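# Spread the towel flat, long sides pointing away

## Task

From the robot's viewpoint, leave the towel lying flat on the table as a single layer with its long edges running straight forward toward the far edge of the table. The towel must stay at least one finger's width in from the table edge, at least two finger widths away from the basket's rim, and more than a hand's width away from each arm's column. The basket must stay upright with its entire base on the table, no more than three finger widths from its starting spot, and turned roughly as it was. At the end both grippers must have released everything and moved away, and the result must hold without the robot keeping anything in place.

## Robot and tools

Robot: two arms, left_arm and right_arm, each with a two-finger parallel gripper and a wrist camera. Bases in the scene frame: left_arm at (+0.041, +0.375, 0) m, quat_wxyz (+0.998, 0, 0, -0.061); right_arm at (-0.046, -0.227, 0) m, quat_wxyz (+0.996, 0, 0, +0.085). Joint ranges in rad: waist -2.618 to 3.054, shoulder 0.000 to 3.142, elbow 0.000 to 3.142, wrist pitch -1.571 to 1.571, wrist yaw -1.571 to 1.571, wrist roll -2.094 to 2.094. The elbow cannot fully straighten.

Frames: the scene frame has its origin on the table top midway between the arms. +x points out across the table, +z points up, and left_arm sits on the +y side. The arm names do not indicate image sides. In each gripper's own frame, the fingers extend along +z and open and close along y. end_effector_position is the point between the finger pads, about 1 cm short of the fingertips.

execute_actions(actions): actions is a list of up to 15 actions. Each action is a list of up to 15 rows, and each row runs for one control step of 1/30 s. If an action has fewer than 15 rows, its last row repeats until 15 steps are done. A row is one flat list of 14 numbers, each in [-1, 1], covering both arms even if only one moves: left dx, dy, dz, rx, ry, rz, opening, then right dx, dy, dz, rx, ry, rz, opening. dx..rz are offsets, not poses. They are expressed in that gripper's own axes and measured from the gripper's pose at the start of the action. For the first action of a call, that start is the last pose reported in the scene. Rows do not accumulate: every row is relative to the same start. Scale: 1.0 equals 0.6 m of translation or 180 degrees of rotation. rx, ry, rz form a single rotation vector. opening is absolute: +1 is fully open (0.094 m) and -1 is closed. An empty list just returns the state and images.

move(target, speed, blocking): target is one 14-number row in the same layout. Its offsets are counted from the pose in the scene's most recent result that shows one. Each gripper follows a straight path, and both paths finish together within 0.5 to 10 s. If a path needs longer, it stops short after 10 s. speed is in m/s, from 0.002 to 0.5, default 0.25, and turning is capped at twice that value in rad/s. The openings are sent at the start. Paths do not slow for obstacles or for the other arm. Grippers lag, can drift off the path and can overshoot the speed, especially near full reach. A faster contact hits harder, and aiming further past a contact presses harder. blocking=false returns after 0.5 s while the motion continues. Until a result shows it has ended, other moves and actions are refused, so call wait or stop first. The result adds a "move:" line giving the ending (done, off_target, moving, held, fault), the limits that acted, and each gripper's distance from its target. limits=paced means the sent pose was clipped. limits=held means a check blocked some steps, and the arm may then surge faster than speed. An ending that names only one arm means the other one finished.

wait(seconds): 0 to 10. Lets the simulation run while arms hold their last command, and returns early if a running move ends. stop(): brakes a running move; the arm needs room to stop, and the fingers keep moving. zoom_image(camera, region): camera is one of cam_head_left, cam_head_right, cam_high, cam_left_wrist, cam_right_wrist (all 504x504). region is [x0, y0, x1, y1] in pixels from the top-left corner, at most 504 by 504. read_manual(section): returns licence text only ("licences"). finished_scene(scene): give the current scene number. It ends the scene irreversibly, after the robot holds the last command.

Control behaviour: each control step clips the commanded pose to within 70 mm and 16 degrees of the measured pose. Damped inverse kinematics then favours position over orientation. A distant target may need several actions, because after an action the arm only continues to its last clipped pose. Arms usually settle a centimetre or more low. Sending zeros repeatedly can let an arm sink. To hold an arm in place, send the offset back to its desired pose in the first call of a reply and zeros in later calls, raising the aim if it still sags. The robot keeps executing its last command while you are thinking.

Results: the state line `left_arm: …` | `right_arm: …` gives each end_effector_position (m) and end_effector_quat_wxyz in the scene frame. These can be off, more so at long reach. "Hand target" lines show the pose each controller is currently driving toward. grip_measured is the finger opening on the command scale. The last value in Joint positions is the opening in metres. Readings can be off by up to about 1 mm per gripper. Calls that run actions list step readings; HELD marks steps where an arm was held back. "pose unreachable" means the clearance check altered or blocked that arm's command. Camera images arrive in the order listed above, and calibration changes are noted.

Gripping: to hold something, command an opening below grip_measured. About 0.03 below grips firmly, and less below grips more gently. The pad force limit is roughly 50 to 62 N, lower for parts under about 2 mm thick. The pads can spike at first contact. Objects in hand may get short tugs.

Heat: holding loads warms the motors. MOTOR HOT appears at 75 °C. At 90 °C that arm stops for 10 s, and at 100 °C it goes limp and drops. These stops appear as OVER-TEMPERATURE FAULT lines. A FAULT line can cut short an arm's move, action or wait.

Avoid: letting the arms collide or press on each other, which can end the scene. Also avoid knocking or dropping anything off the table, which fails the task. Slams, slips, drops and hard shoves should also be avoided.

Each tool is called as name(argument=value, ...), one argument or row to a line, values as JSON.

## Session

execute_actions(
  actions=[],
)

Scene clock: 0.00 s.
left_arm: end_effector_position=(+0.5235, +0.3534, +0.1812) grip_measured=+1.000 end_effector_quat_wxyz=(+0.615, -0.497, +0.589, -0.165) | right_arm: end_effector_position=(-0.1072, +0.2344, +0.2752) grip_measured=+1.000 end_effector_quat_wxyz=(-0.547, +0.744, -0.183, -0.337)
Joint positions: left_arm=[-0.167  1.74   0.879  0.61  -0.711 -1.128  0.094] | right_arm=[ 1.422  1.42   0.937  0.3   -0.284 -0.829  0.094]
Joint velocities: left_arm=[-0.007 -0.012 -0.002  0.007  0.007  0.022  0.   ] | right_arm=[-0.017  0.007 -0.002 -0.051  0.007 -0.066  0.   ]
Motor temperatures (°C, as the motors report them): left_arm=[27 27 28 28 28 26] | right_arm=[25 29 27 27 25 26]
Hand target (left_arm): +0.523, +0.354, +0.184; +0.616, -0.496, +0.589, -0.163
Hand target (right_arm): -0.108, +0.234, +0.285; -0.554, +0.736, -0.181, -0.343
camera_calibration (this result's frames):
cam_left_wrist: T_world_to_cam=[[0.329957, -0.415603, 0.847587, -0.187153], [-0.439379, -0.862298, -0.251771, 0.59948], [0.835509, -0.289338, -0.467128, -0.15138], [0, 0, 0, 1]] pos_world=[0.45163, 0.395349, 0.238846]
cam_right_wrist: T_world_to_cam=[[0.59196, 0.332266, 0.734291, -0.214292], [0.797118, -0.375997, -0.472472, 0.355027], [0.119105, 0.865001, -0.48743, 0.0365087], [0, 0, 0, 1]] pos_world=[-0.160494, 0.173111, 0.342888]

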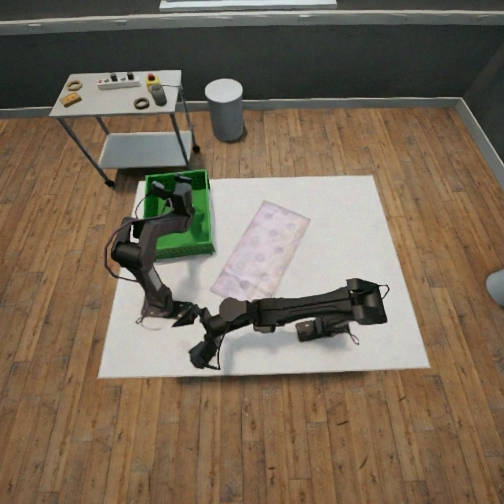

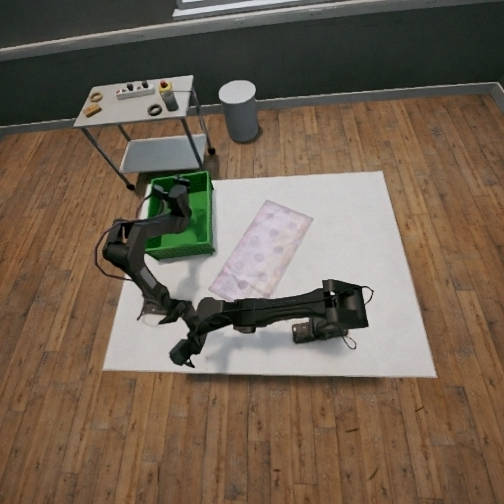

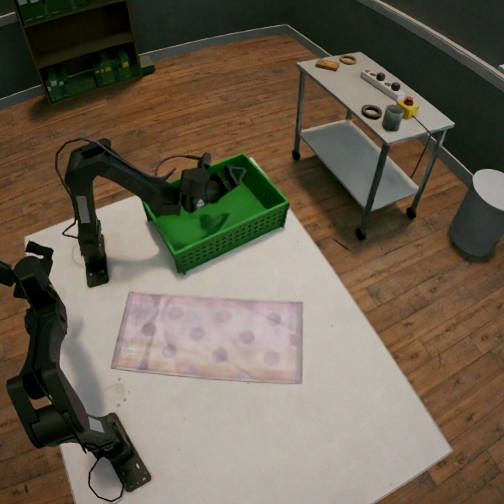

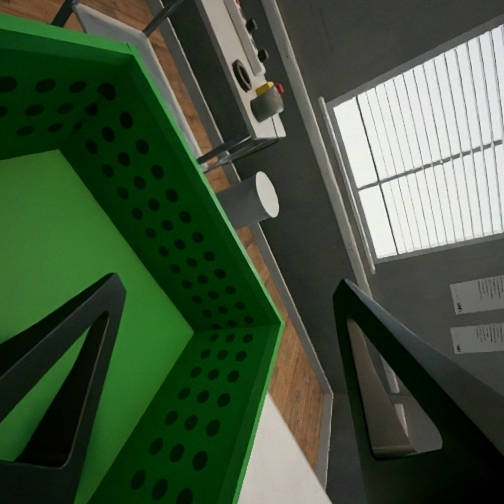

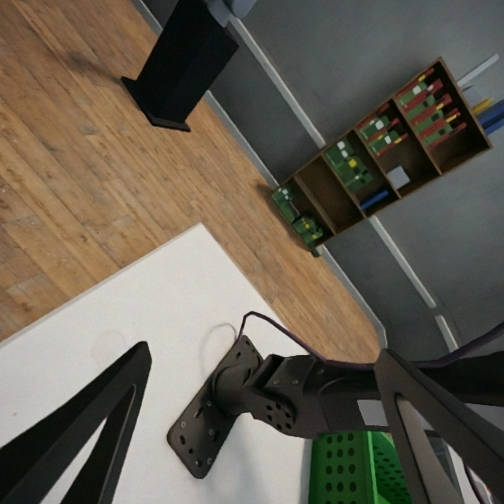

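move(
  target=[0,0,0,0,0,0,1,0.578,-0.005,-0.442,0.103,0.5,0.507,1],
  speed=0.35,
)

move(
  target=[0,0,0,0,0,0,1,0,0,0.04,0,0,0.383,1],
  speed=0.4,
)

move(
  target=[0,0,0,0,0,0,1,0,0,0.06,0,0,0,1],
  speed=0.05,
)

Scene clock: 4.13 s.
left_arm: end_effector_position=(+0.5235, +0.3534, +0.1812) grip_measured=+1.000 end_effector_quat_wxyz=(+0.615, -0.497, +0.589, -0.165) | right_arm: end_effector_position=(+0.2159, +0.0142, +0.0726) grip_measured=+1.000 end_effector_quat_wxyz=(-0.005, -0.344, +0.939, -0.004)
Joint positions: left_arm=[-0.167  1.74   0.879  0.61  -0.711 -1.128  0.094] | right_arm=[ 0.572  1.923  1.503 -1.162  0.003  0.04   0.094]
Joint velocities: left_arm=[-0.002 -0.012 -0.007 -0.051 -0.037  0.007  0.   ] | right_arm=[-0.007  0.002 -0.012 -0.095  0.022  0.051  0.   ]
Motor temperatures (°C, as the motors report them): left_arm=[27 28 28 29 28 26] | right_arm=[25 29 28 27 25 26]
Hand target (left_arm): +0.524, +0.353, +0.181; +0.615, -0.497, +0.589, -0.165
Hand target (right_arm): +0.223, +0.016, +0.080; +0.006, -0.338, +0.941, -0.002
Off the commanded pose (left_arm): 0.000 m, 0 deg.
Off the commanded pose (right_arm): 0.010 m, 1 deg.
move: done
camera_calibration (this result's frames):
cam_left_wrist: T_world_to_cam=[[0.329957, -0.415603, 0.847587, -0.187153], [-0.439379, -0.862298, -0.251771, 0.59948], [0.835509, -0.289338, -0.467128, -0.15138], [0, 0, 0, 1]] pos_world=[0.45163, 0.395349, 0.238846]
cam_right_wrist: T_world_to_cam=[[0.694927, -0.719075, -0.00277595, -0.137435], [-0.612977, -0.594401, 0.520525, 0.154394], [-0.375947, -0.360025, -0.853842, 0.240677], [0, 0, 0, 1]] pos_world=[0.280629, 0.0795953, 0.124753]

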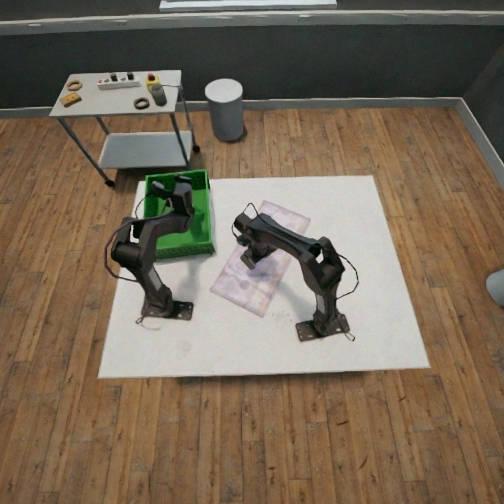

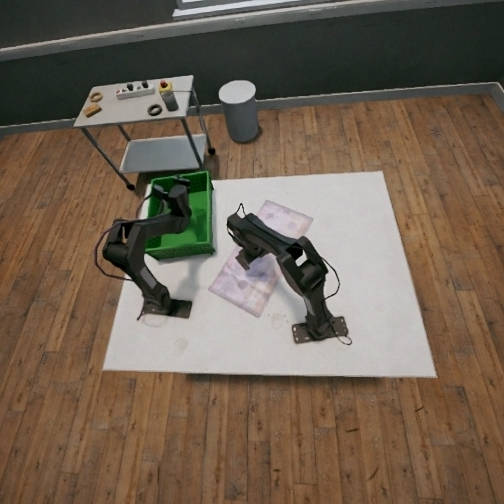

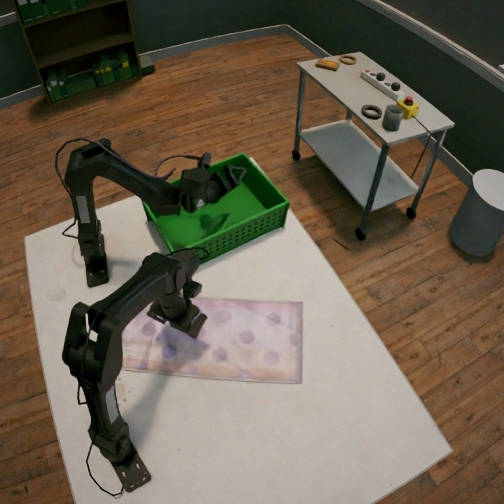

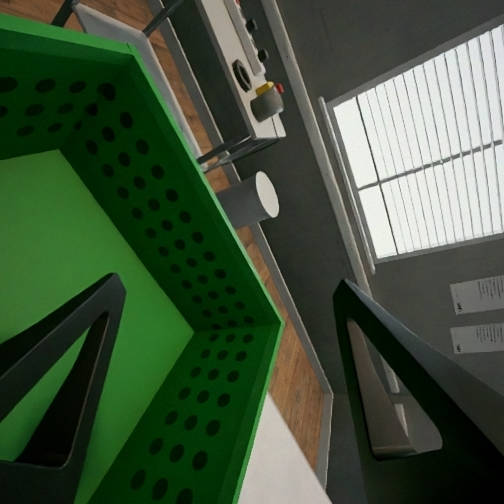

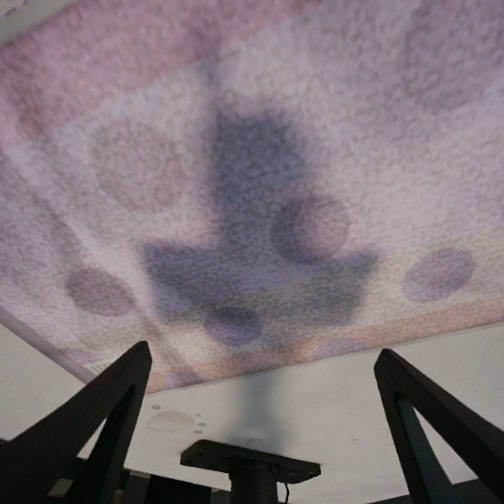

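Scene clock: 6.30 s.
left_arm: end_effector_position=(+0.5235, +0.3534, +0.1812) grip_measured=+1.000 end_effector_quat_wxyz=(+0.615, -0.497, +0.589, -0.165) | right_arm: end_effector_position=(+0.2158, +0.0154, +0.0527) grip_measured=+1.000 end_effector_quat_wxyz=(-0.003, +0.242, +0.970, -0.002)
Joint positions: left_arm=[-0.167  1.74   0.879  0.61  -0.711 -1.128  0.094] | right_arm=[ 0.572  1.938  1.442 -1.082 -0.002  1.231  0.094]
Joint velocities: left_arm=[ 0.007  0.012  0.002 -0.037 -0.037  0.037  0.   ] | right_arm=[ 0.012  0.002  0.007 -0.051  0.022  0.037  0.   ]
Motor temperatures (°C, as the motors report them): left_arm=[27 28 28 29 28 26] | right_arm=[25 29 28 27 25 26]
Hand target (left_arm): +0.524, +0.353, +0.181; +0.615, -0.497, +0.589, -0.165
Hand target (right_arm): +0.216, +0.014, +0.049; -0.002, +0.247, +0.969, -0.006
Off the commanded pose (left_arm): 0.000 m, 0 deg.
Off the commanded pose (right_arm): 0.004 m, 1 deg.
move: done
camera_calibration (this result's frames):
cam_left_wrist: T_world_to_cam=[[0.329957, -0.415603, 0.847587, -0.187153], [-0.439379, -0.862298, -0.251771, 0.59948], [0.835509, -0.289338, -0.467128, -0.15138], [0, 0, 0, 1]] pos_world=[0.45163, 0.395349, 0.238846]
cam_right_wrist: T_world_to_cam=[[-0.410512, -0.911855, 0.000132255, 0.104834], [-0.781952, 0.352105, 0.514367, 0.187568], [-0.469074, 0.21105, -0.85757, 0.235593], [0, 0, 0, 1]] pos_world=[0.300215, -0.0201725, 0.105545]

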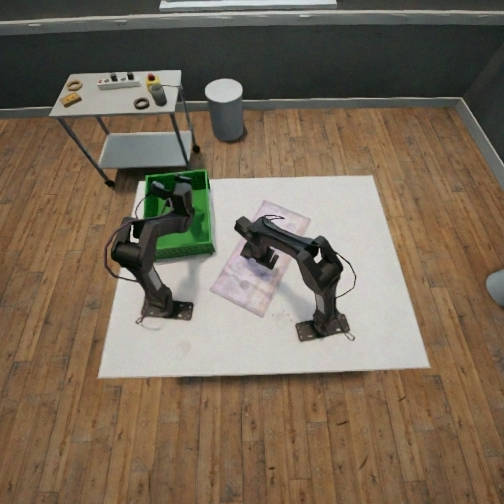

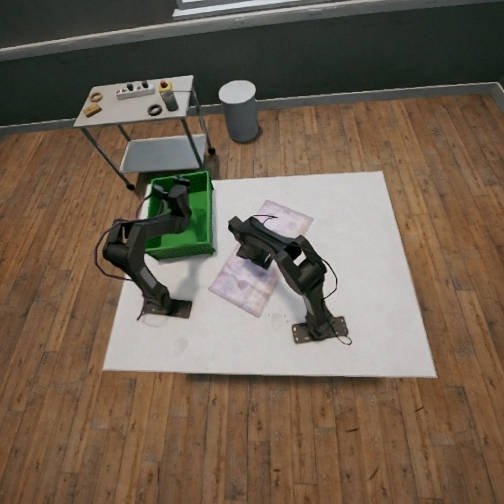

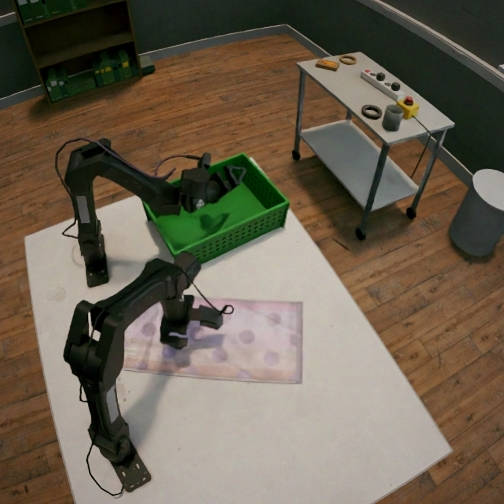

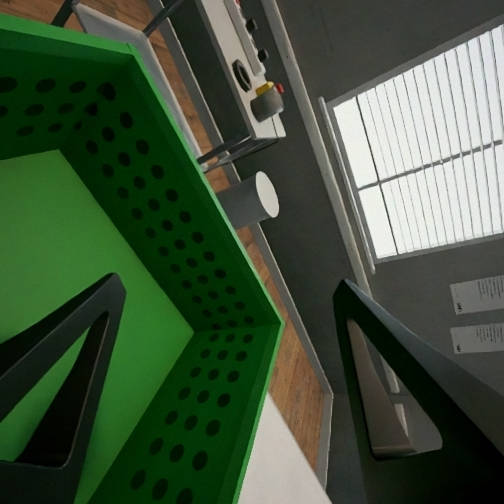

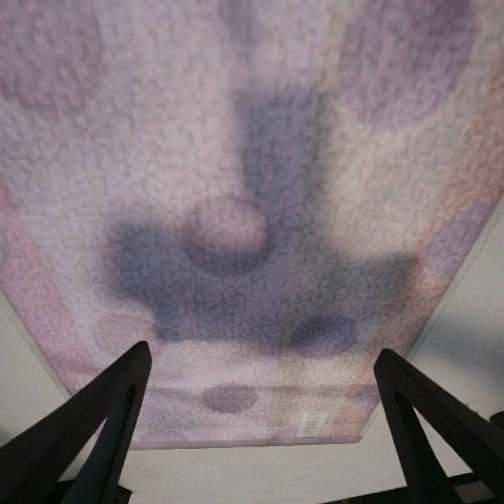

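Scene clock: 7.47 s.
left_arm: end_effector_position=(+0.5235, +0.3534, +0.1812) grip_measured=+1.000 end_effector_quat_wxyz=(+0.615, -0.497, +0.589, -0.165) | right_arm: end_effector_position=(+0.2151, +0.0156, +0.0205) grip_measured=+1.000 end_effector_quat_wxyz=(-0.004, +0.242, +0.970, -0.002)
Joint positions: left_arm=[-0.167  1.74   0.879  0.61  -0.711 -1.128  0.094] | right_arm=[ 0.572  1.975  1.359 -0.963 -0.006  1.231  0.094]
Joint velocities: left_arm=[-0.007  0.002  0.022  0.037 -0.037  0.022  0.   ] | right_arm=[ 0.007  0.002 -0.002  0.037 -0.022 -0.051  0.   ]
Motor temperatures (°C, as the motors report them): left_arm=[27 28 28 29 28 26] | right_arm=[25 29 28 27 25 26]
Hand target (left_arm): +0.524, +0.353, +0.181; +0.615, -0.497, +0.589, -0.165
Hand target (right_arm): +0.215, +0.015, +0.017; -0.003, +0.242, +0.970, -0.002
Off the commanded pose (left_arm): 0.000 m, 0 deg.
Off the commanded pose (right_arm): 0.004 m, 0 deg.
move: done
camera_calibration (this result's frames):
cam_left_wrist: T_world_to_cam=[[0.329957, -0.415603, 0.847587, -0.187153], [-0.439379, -0.862298, -0.251771, 0.59948], [0.835509, -0.289338, -0.467128, -0.15138], [0, 0, 0, 1]] pos_world=[0.45163, 0.395349, 0.238846]
cam_right_wrist: T_world_to_cam=[[-0.410536, -0.911844, -0.000870155, 0.104749], [-0.780601, 0.350953, 0.517198, 0.20323], [-0.471299, 0.213008, -0.855865, 0.207952], [0, 0, 0, 1]] pos_world=[0.299653, -0.0201047, 0.0729596]

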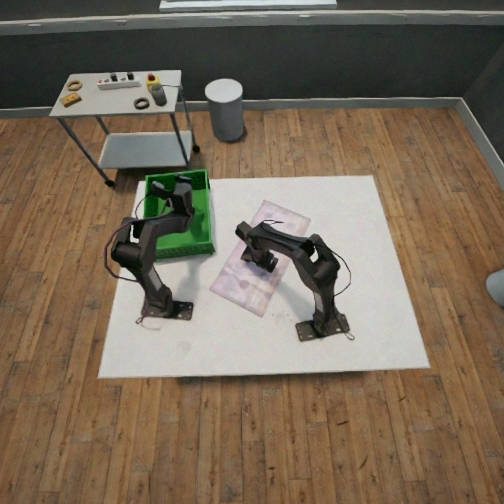

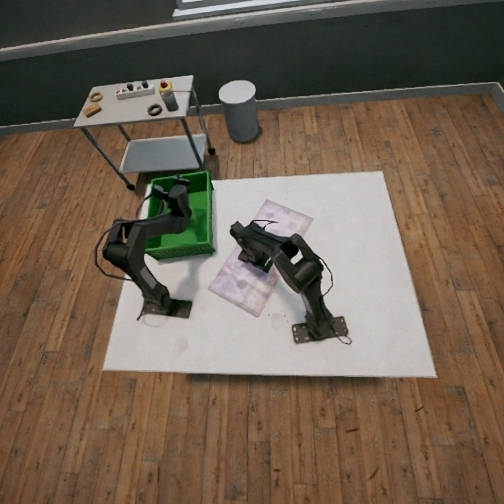

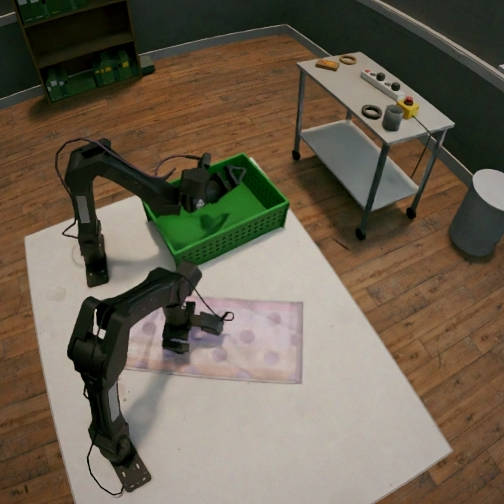

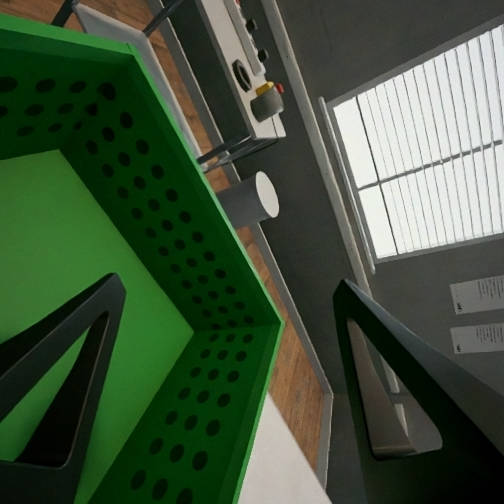

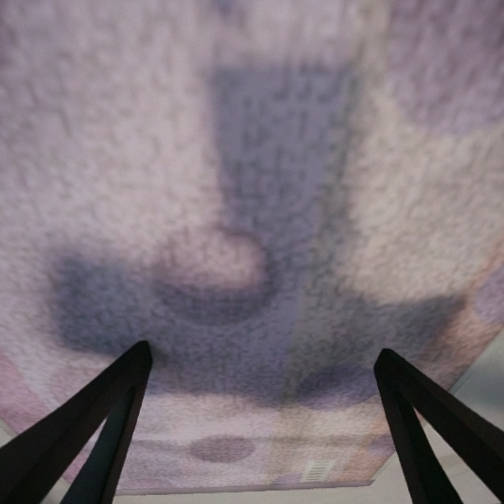

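execute_actions(
  actions=[
    [[0,0,0,0,0,0,1,0,0,0.02,0,0,0,1]],
  ],
)

move(
  target=[0,0,0,0,0,0,1,-0.19,0.06,0.025,0,0,-0.18,1],
  speed=0.05,
)

Scene clock: 8.03 s.
left_arm: end_effector_position=(+0.5235, +0.3534, +0.1812) grip_measured=+1.000 end_effector_quat_wxyz=(+0.615, -0.497, +0.589, -0.165) | right_arm: end_effector_position=(+0.2175, +0.0189, +0.0188) grip_measured=+1.000 end_effector_quat_wxyz=(-0.001, +0.242, +0.970, +0.007)
Joint positions: left_arm=[-0.167  1.74   0.879  0.61  -0.711 -1.128  0.094] | right_arm=[ 0.572  1.975  1.353 -0.938 -0.01   1.231  0.094]
Joint velocities: left_arm=[-0.002 -0.002  0.002 -0.037  0.022 -0.007  0.   ] | right_arm=[-0.007 -0.017 -0.002  0.037 -0.051 -0.066  0.   ]
Motor temperatures (°C, as the motors report them): left_arm=[27 29 28 29 28 26] | right_arm=[25 29 28 27 25 26]
Hand target (left_arm): +0.524, +0.353, +0.181; +0.615, -0.497, +0.589, -0.165
Hand target (right_arm): +0.215, +0.015, +0.009; -0.004, +0.242, +0.970, -0.002
Off the commanded pose (left_arm): 0.000 m, 0 deg.
Off the commanded pose (right_arm): 0.011 m, 1 deg.
Step readings (end_effector_position):
0: left_arm (+0.5235, +0.3534, +0.1812) | right_arm (+0.2153, +0.0157, +0.0205)
1: left_arm (+0.5235, +0.3534, +0.1812) | right_arm (+0.2154, +0.0159, +0.0197)
2: left_arm (+0.5235, +0.3534, +0.1812) | right_arm (+0.2154, +0.0161, +0.0190)
4: left_arm (+0.5235, +0.3534, +0.1812) | right_arm (+0.2158, +0.0166, +0.0188)
8: left_arm (+0.5235, +0.3534, +0.1812) | right_arm (+0.2167, +0.0179, +0.0188)
15: end_effector_position above
camera_calibration (this result's frames):
cam_left_wrist: T_world_to_cam=[[0.329957, -0.415603, 0.847587, -0.187153], [-0.439379, -0.862298, -0.251771, 0.59948], [0.835509, -0.289338, -0.467128, -0.15138], [0, 0, 0, 1]] pos_world=[0.45163, 0.395349, 0.238846]
cam_right_wrist: T_world_to_cam=[[-0.410423, -0.911687, -0.0195019, 0.109073], [-0.785965, 0.34282, 0.514523, 0.206159], [-0.462398, 0.2265, -0.857255, 0.20481], [0, 0, 0, 1]] pos_world=[0.301504, -0.0176244, 0.0716279]

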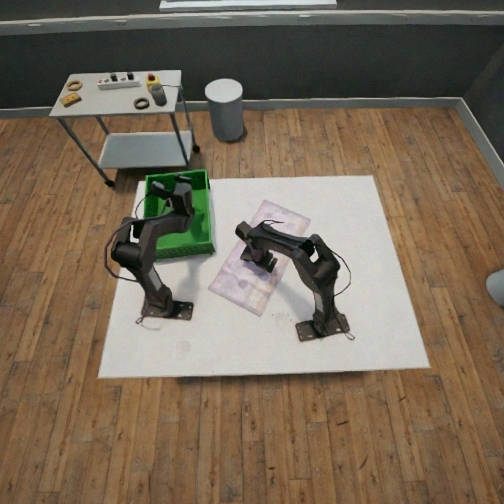

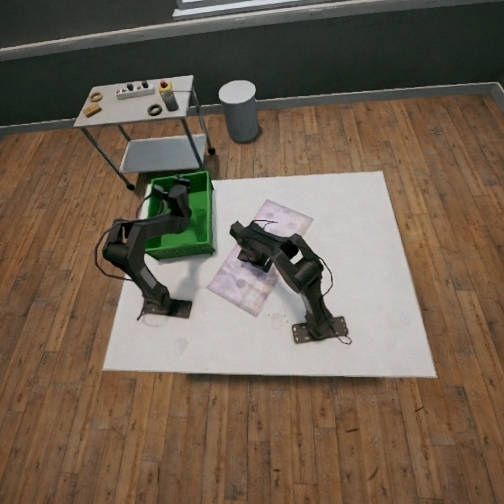

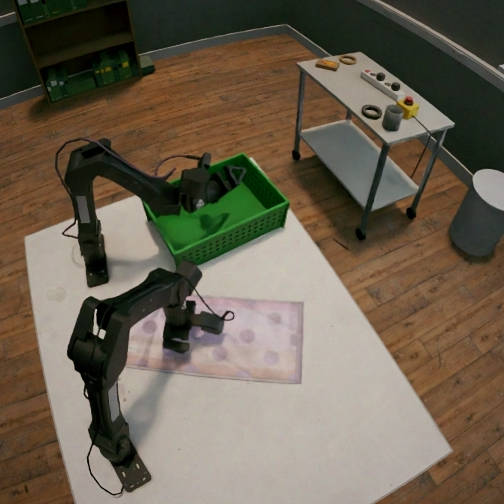

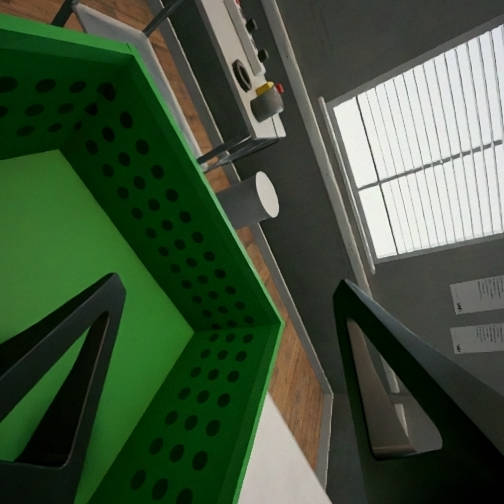

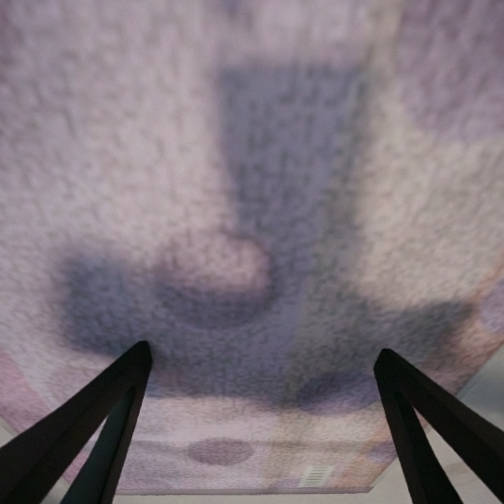

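Scene clock: 13.97 s.
left_arm: end_effector_position=(+0.5235, +0.3534, +0.1812) grip_measured=+1.000 end_effector_quat_wxyz=(+0.615, -0.497, +0.589, -0.165) | right_arm: end_effector_position=(+0.3215, +0.0014, +0.0181) grip_measured=+1.000 end_effector_quat_wxyz=(-0.006, -0.040, +0.999, +0.014)
Joint positions: left_arm=[-0.167  1.74   0.879  0.61  -0.711 -1.128  0.094] | right_arm=[ 0.37   2.253  1.785 -1.1   -0.031  0.461  0.094]
Joint velocities: left_arm=[ 0.007 -0.007 -0.012 -0.066 -0.022  0.037  0.   ] | right_arm=[ 0.002  0.007 -0.002 -0.022 -0.066 -0.037  0.   ]
Motor temperatures (°C, as the motors report them): left_arm=[27 29 29 30 28 26] | right_arm=[25 30 28 27 25 26]
Hand target (left_arm): +0.524, +0.353, +0.181; +0.615, -0.497, +0.589, -0.165
Hand target (right_arm): +0.335, -0.005, +0.003; +0.003, -0.038, +0.999, +0.005
Off the commanded pose (left_arm): 0.000 m, 0 deg.
Off the commanded pose (right_arm): 0.020 m, 1 deg.
move: off_target (right_arm)
camera_calibration (this result's frames):
cam_left_wrist: T_world_to_cam=[[0.329957, -0.415603, 0.847587, -0.187153], [-0.439379, -0.862298, -0.251771, 0.59948], [0.835509, -0.289338, -0.467128, -0.15138], [0, 0, 0, 1]] pos_world=[0.45163, 0.395349, 0.238846]
cam_right_wrist: T_world_to_cam=[[0.144282, -0.988914, -0.0351017, -0.0421442], [-0.843713, -0.141477, 0.517815, 0.313402], [-0.51704, -0.0450954, -0.854772, 0.274166], [0, 0, 0, 1]] pos_world=[0.412257, 0.0150258, 0.0705856]

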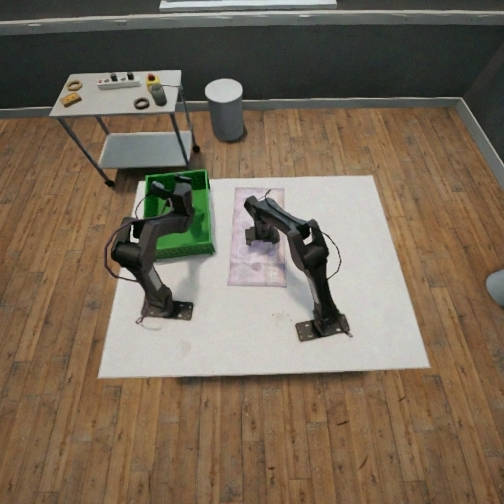

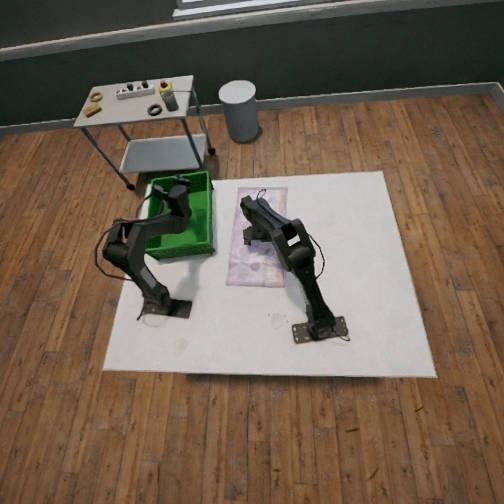

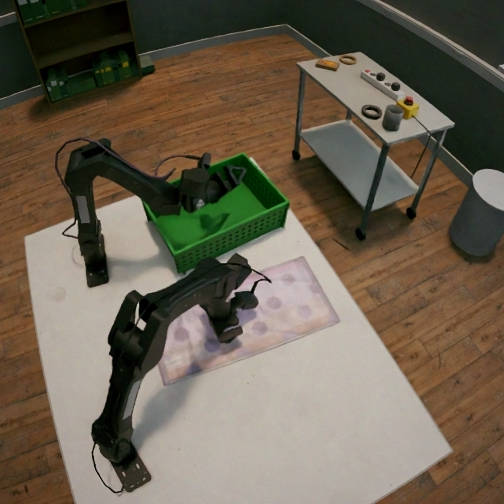

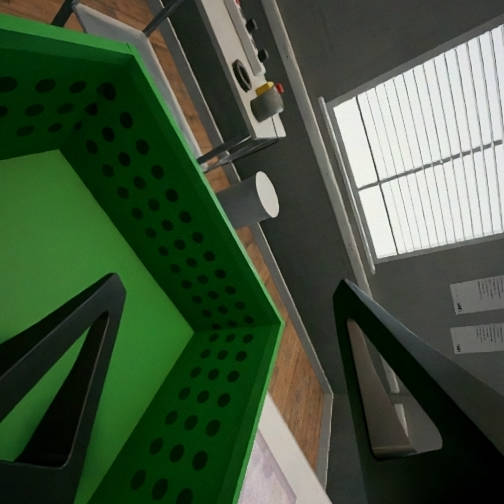

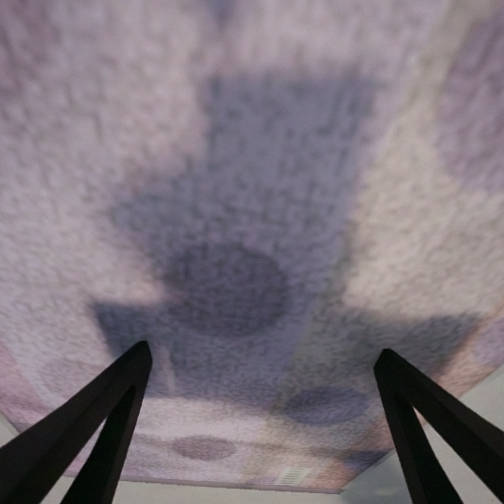

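move(
  target=[-0.1,-0.14,0,0,0,0,1,0,-0.03,0.025,0,0,-0.03,1],
  speed=0.07,
)

move(
  target=[0,0,0,0,0,0,1,0,0,-0.1,0,0,0,1],
  speed=0.1,
)

move(
  target=[0,0,0,0,0,0,1,0.1,-0.5,-0.12,0,0,0,1],
)

Scene clock: 16.13 s.
left_arm: end_effector_position=(+0.5415, +0.3596, +0.2676) grip_measured=+1.000 end_effector_quat_wxyz=(+0.612, -0.497, +0.593, -0.164) | right_arm: end_effector_position=(+0.3202, -0.0068, +0.0183) grip_measured=+1.000 end_effector_quat_wxyz=(-0.000, -0.091, +0.996, +0.017)
Joint positions: left_arm=[-0.134  1.649  1.165  0.228 -0.676 -1.122  0.094] | right_arm=[ 0.355  2.22   1.73  -1.067 -0.032  0.344  0.094]
Joint velocities: left_arm=[ 0.007  0.007  0.002 -0.007 -0.007 -0.022  0.   ] | right_arm=[-0.007 -0.002  0.012  0.095  0.007  0.11   0.   ]
Motor temperatures (°C, as the motors report them): left_arm=[27 29 29 30 28 26] | right_arm=[25 30 28 27 25 26]
Hand target (left_arm): +0.539, +0.363, +0.282; +0.616, -0.496, +0.589, -0.165
Hand target (right_arm): +0.322, -0.017, +0.003; -0.006, -0.087, +0.996, +0.014
Off the commanded pose (left_arm): 0.015 m, 1 deg.
Off the commanded pose (right_arm): 0.018 m, 1 deg.
move: off_target (left_arm, right_arm)
camera_calibration (this result's frames):
cam_left_wrist: T_world_to_cam=[[0.33811, -0.415193, 0.844569, -0.267431], [-0.444082, -0.861613, -0.245791, 0.63522], [0.829743, -0.291954, -0.4757, -0.117905], [0, 0, 0, 1]] pos_world=[0.470342, 0.401856, 0.325908]
cam_right_wrist: T_world_to_cam=[[0.244881, -0.968733, -0.0398653, -0.0820588], [-0.831393, -0.230962, 0.505413, 0.306807], [-0.498818, -0.0906223, -0.861956, 0.26723], [0, 0, 0, 1]] pos_world=[0.40847, 0.0155846, 0.0720047]

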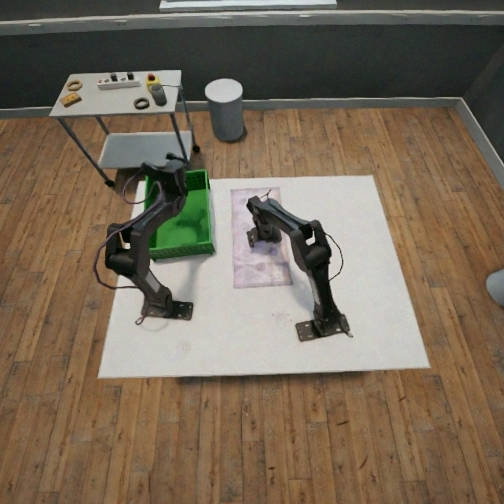

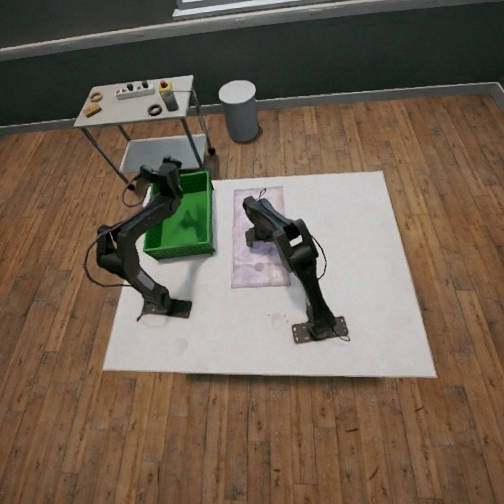

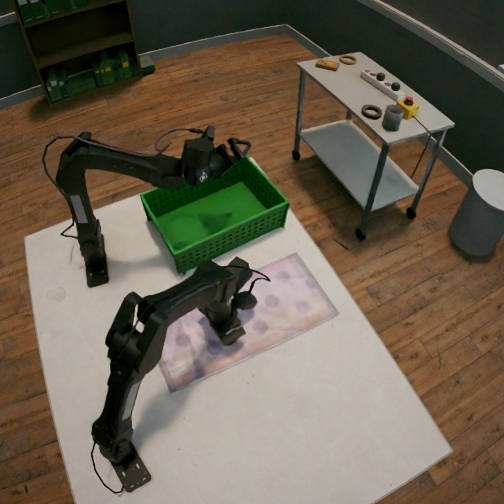

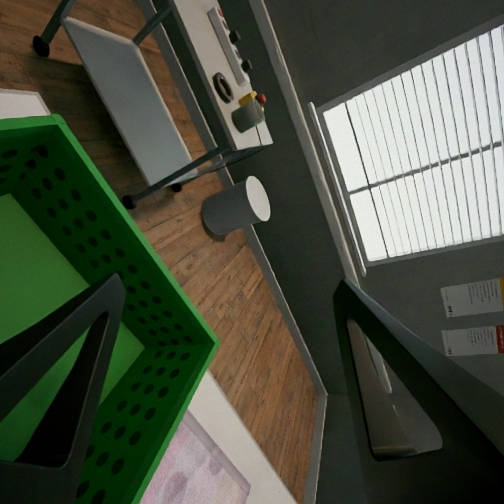

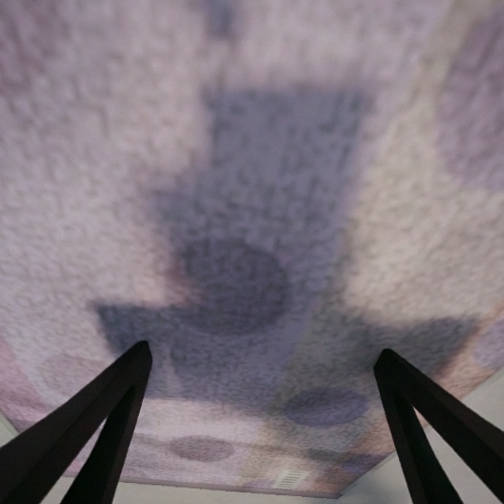

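Scene clock: 17.33 s.
left_arm: end_effector_position=(+0.5415, +0.3596, +0.2676) grip_measured=+1.000 end_effector_quat_wxyz=(+0.612, -0.497, +0.593, -0.164) | right_arm: end_effector_position=(+0.3155, -0.0096, +0.0661) grip_measured=+1.000 end_effector_quat_wxyz=(-0.015, -0.091, +0.996, +0.010)
Joint positions: left_arm=[-0.134  1.649  1.165  0.228 -0.676 -1.122  0.094] | right_arm=[ 0.355  2.198  1.887 -1.278 -0.031  0.344  0.094]
Joint velocities: left_arm=[-0.017 -0.017 -0.002  0.022 -0.066  0.007  0.   ] | right_arm=[-0.007 -0.002 -0.037 -0.11  -0.037 -0.051  0.   ]
Motor temperatures (°C, as the motors report them): left_arm=[27 29 29 30 28 26] | right_arm=[25 30 28 27 25 26]
Hand target (left_arm): +0.541, +0.360, +0.268; +0.612, -0.497, +0.593, -0.164
Hand target (right_arm): +0.321, -0.008, +0.078; -0.000, -0.091, +0.996, +0.017
Off the commanded pose (left_arm): 0.000 m, 0 deg.
Off the commanded pose (right_arm): 0.013 m, 2 deg.
move: off_target (right_arm)
camera_calibration (this result's frames):
cam_left_wrist: T_world_to_cam=[[0.33811, -0.415193, 0.844569, -0.267431], [-0.444082, -0.861613, -0.245791, 0.63522], [0.829743, -0.291954, -0.4757, -0.117905], [0, 0, 0, 1]] pos_world=[0.470342, 0.401856, 0.325908]
cam_right_wrist: T_world_to_cam=[[0.2439, -0.969318, -0.0305871, -0.0820296], [-0.81694, -0.222351, 0.532137, 0.271825], [-0.52261, -0.1048, -0.846106, 0.312182], [0, 0, 0, 1]] pos_world=[0.405221, 0.0136445, 0.116982]

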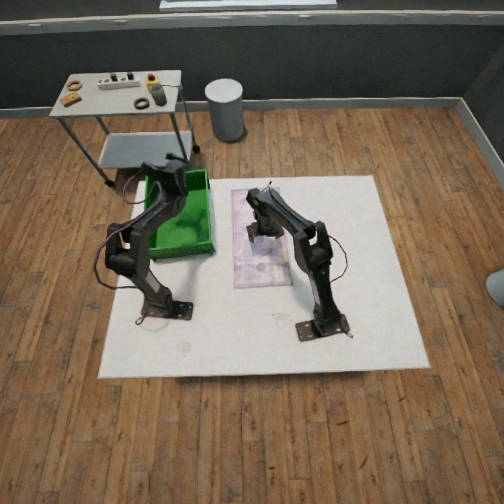

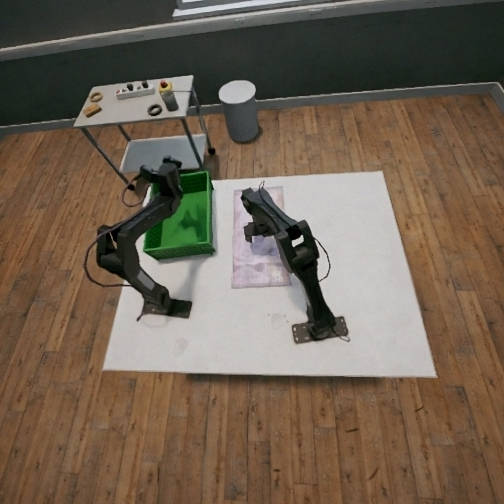

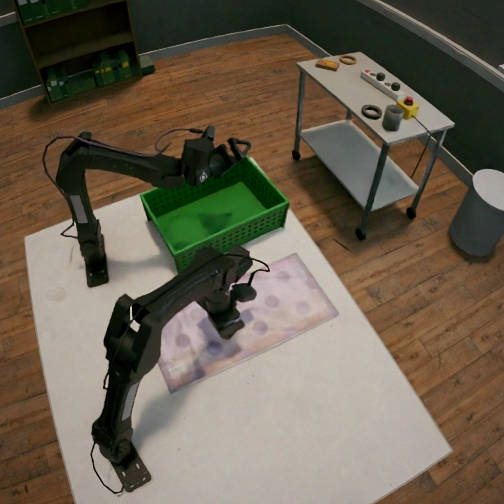

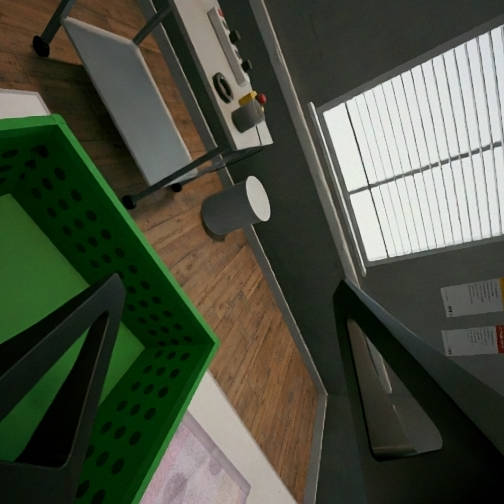

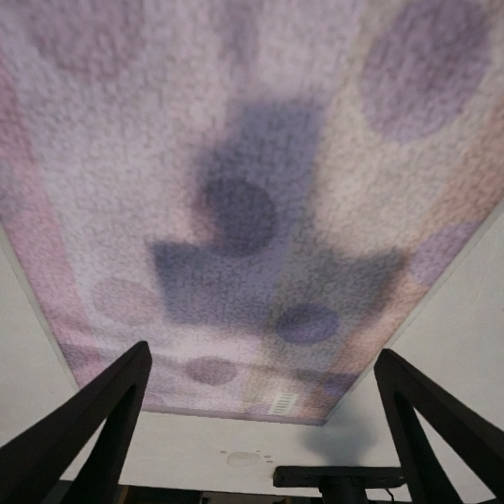

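Scene clock: 19.23 s.
left_arm: end_effector_position=(+0.5415, +0.3596, +0.2676) grip_measured=+1.000 end_effector_quat_wxyz=(+0.612, -0.497, +0.593, -0.164) | right_arm: end_effector_position=(+0.3105, -0.3214, +0.1337) grip_measured=+1.000 end_effector_quat_wxyz=(-0.019, -0.083, +0.996, +0.000)
Joint positions: left_arm=[-0.134  1.649  1.165  0.228 -0.676 -1.122  0.094] | right_arm=[-0.427  1.986  1.833 -1.453  0.012 -0.423  0.094]
Joint velocities: left_arm=[ 0.007 -0.017 -0.007  0.037  0.022 -0.007  0.   ] | right_arm=[-0.002 -0.007 -0.002  0.022  0.037 -0.007  0.   ]
Motor temperatures (°C, as the motors report them): left_arm=[27 30 29 30 28 26] | right_arm=[25 31 28 27 25 26]
Hand target (left_arm): +0.541, +0.360, +0.268; +0.612, -0.497, +0.593, -0.164
Hand target (right_arm): +0.315, -0.320, +0.140; -0.010, -0.090, +0.996, -0.000
Off the commanded pose (left_arm): 0.000 m, 0 deg.
Off the commanded pose (right_arm): 0.005 m, 1 deg.
move: done
camera_calibration (this result's frames):
cam_left_wrist: T_world_to_cam=[[0.33811, -0.415193, 0.844569, -0.267431], [-0.444082, -0.861613, -0.245791, 0.63522], [0.829743, -0.291954, -0.4757, -0.117905], [0, 0, 0, 1]] pos_world=[0.470342, 0.401856, 0.325908]
cam_right_wrist: T_world_to_cam=[[0.229805, -0.973167, -0.0116343, -0.380398], [-0.81683, -0.199359, 0.541336, 0.168539], [-0.52913, -0.114898, -0.840726, 0.332163], [0, 0, 0, 1]] pos_world=[0.400842, -0.298426, 0.183596]

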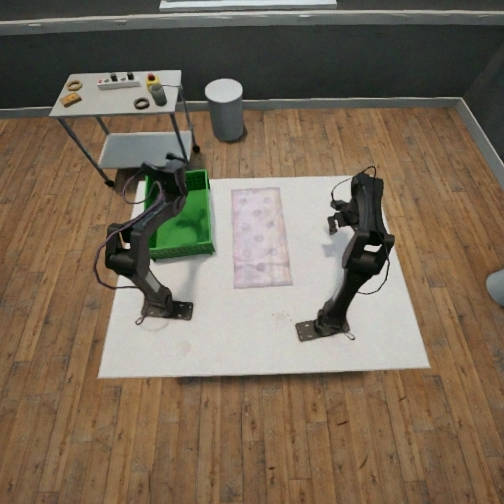

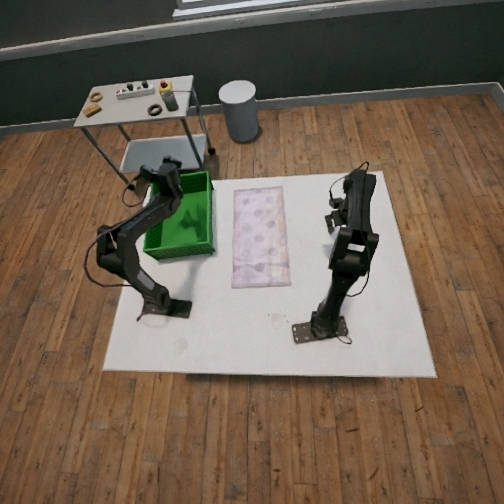

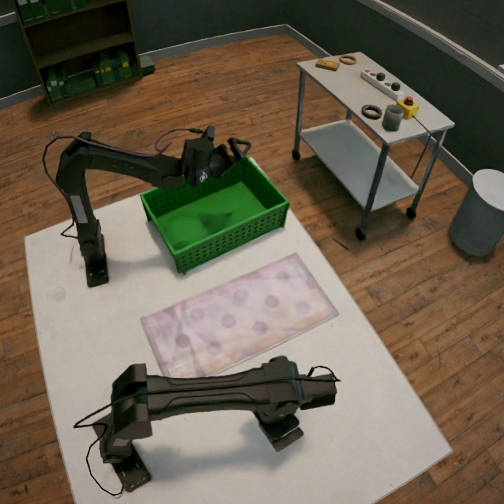

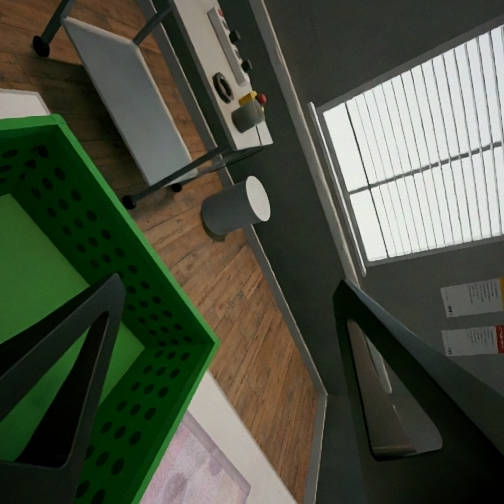

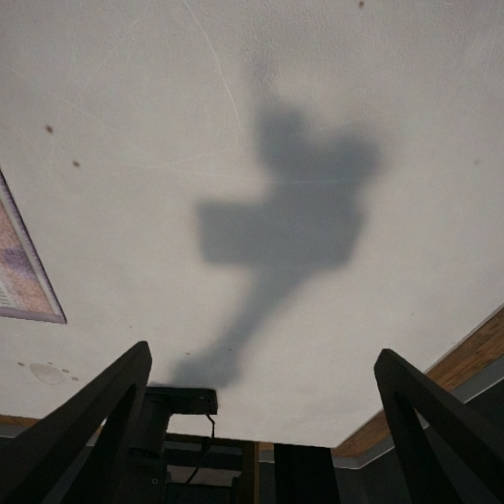

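finished_scene(
  scene=2,
)

The scene is finished: the task was done.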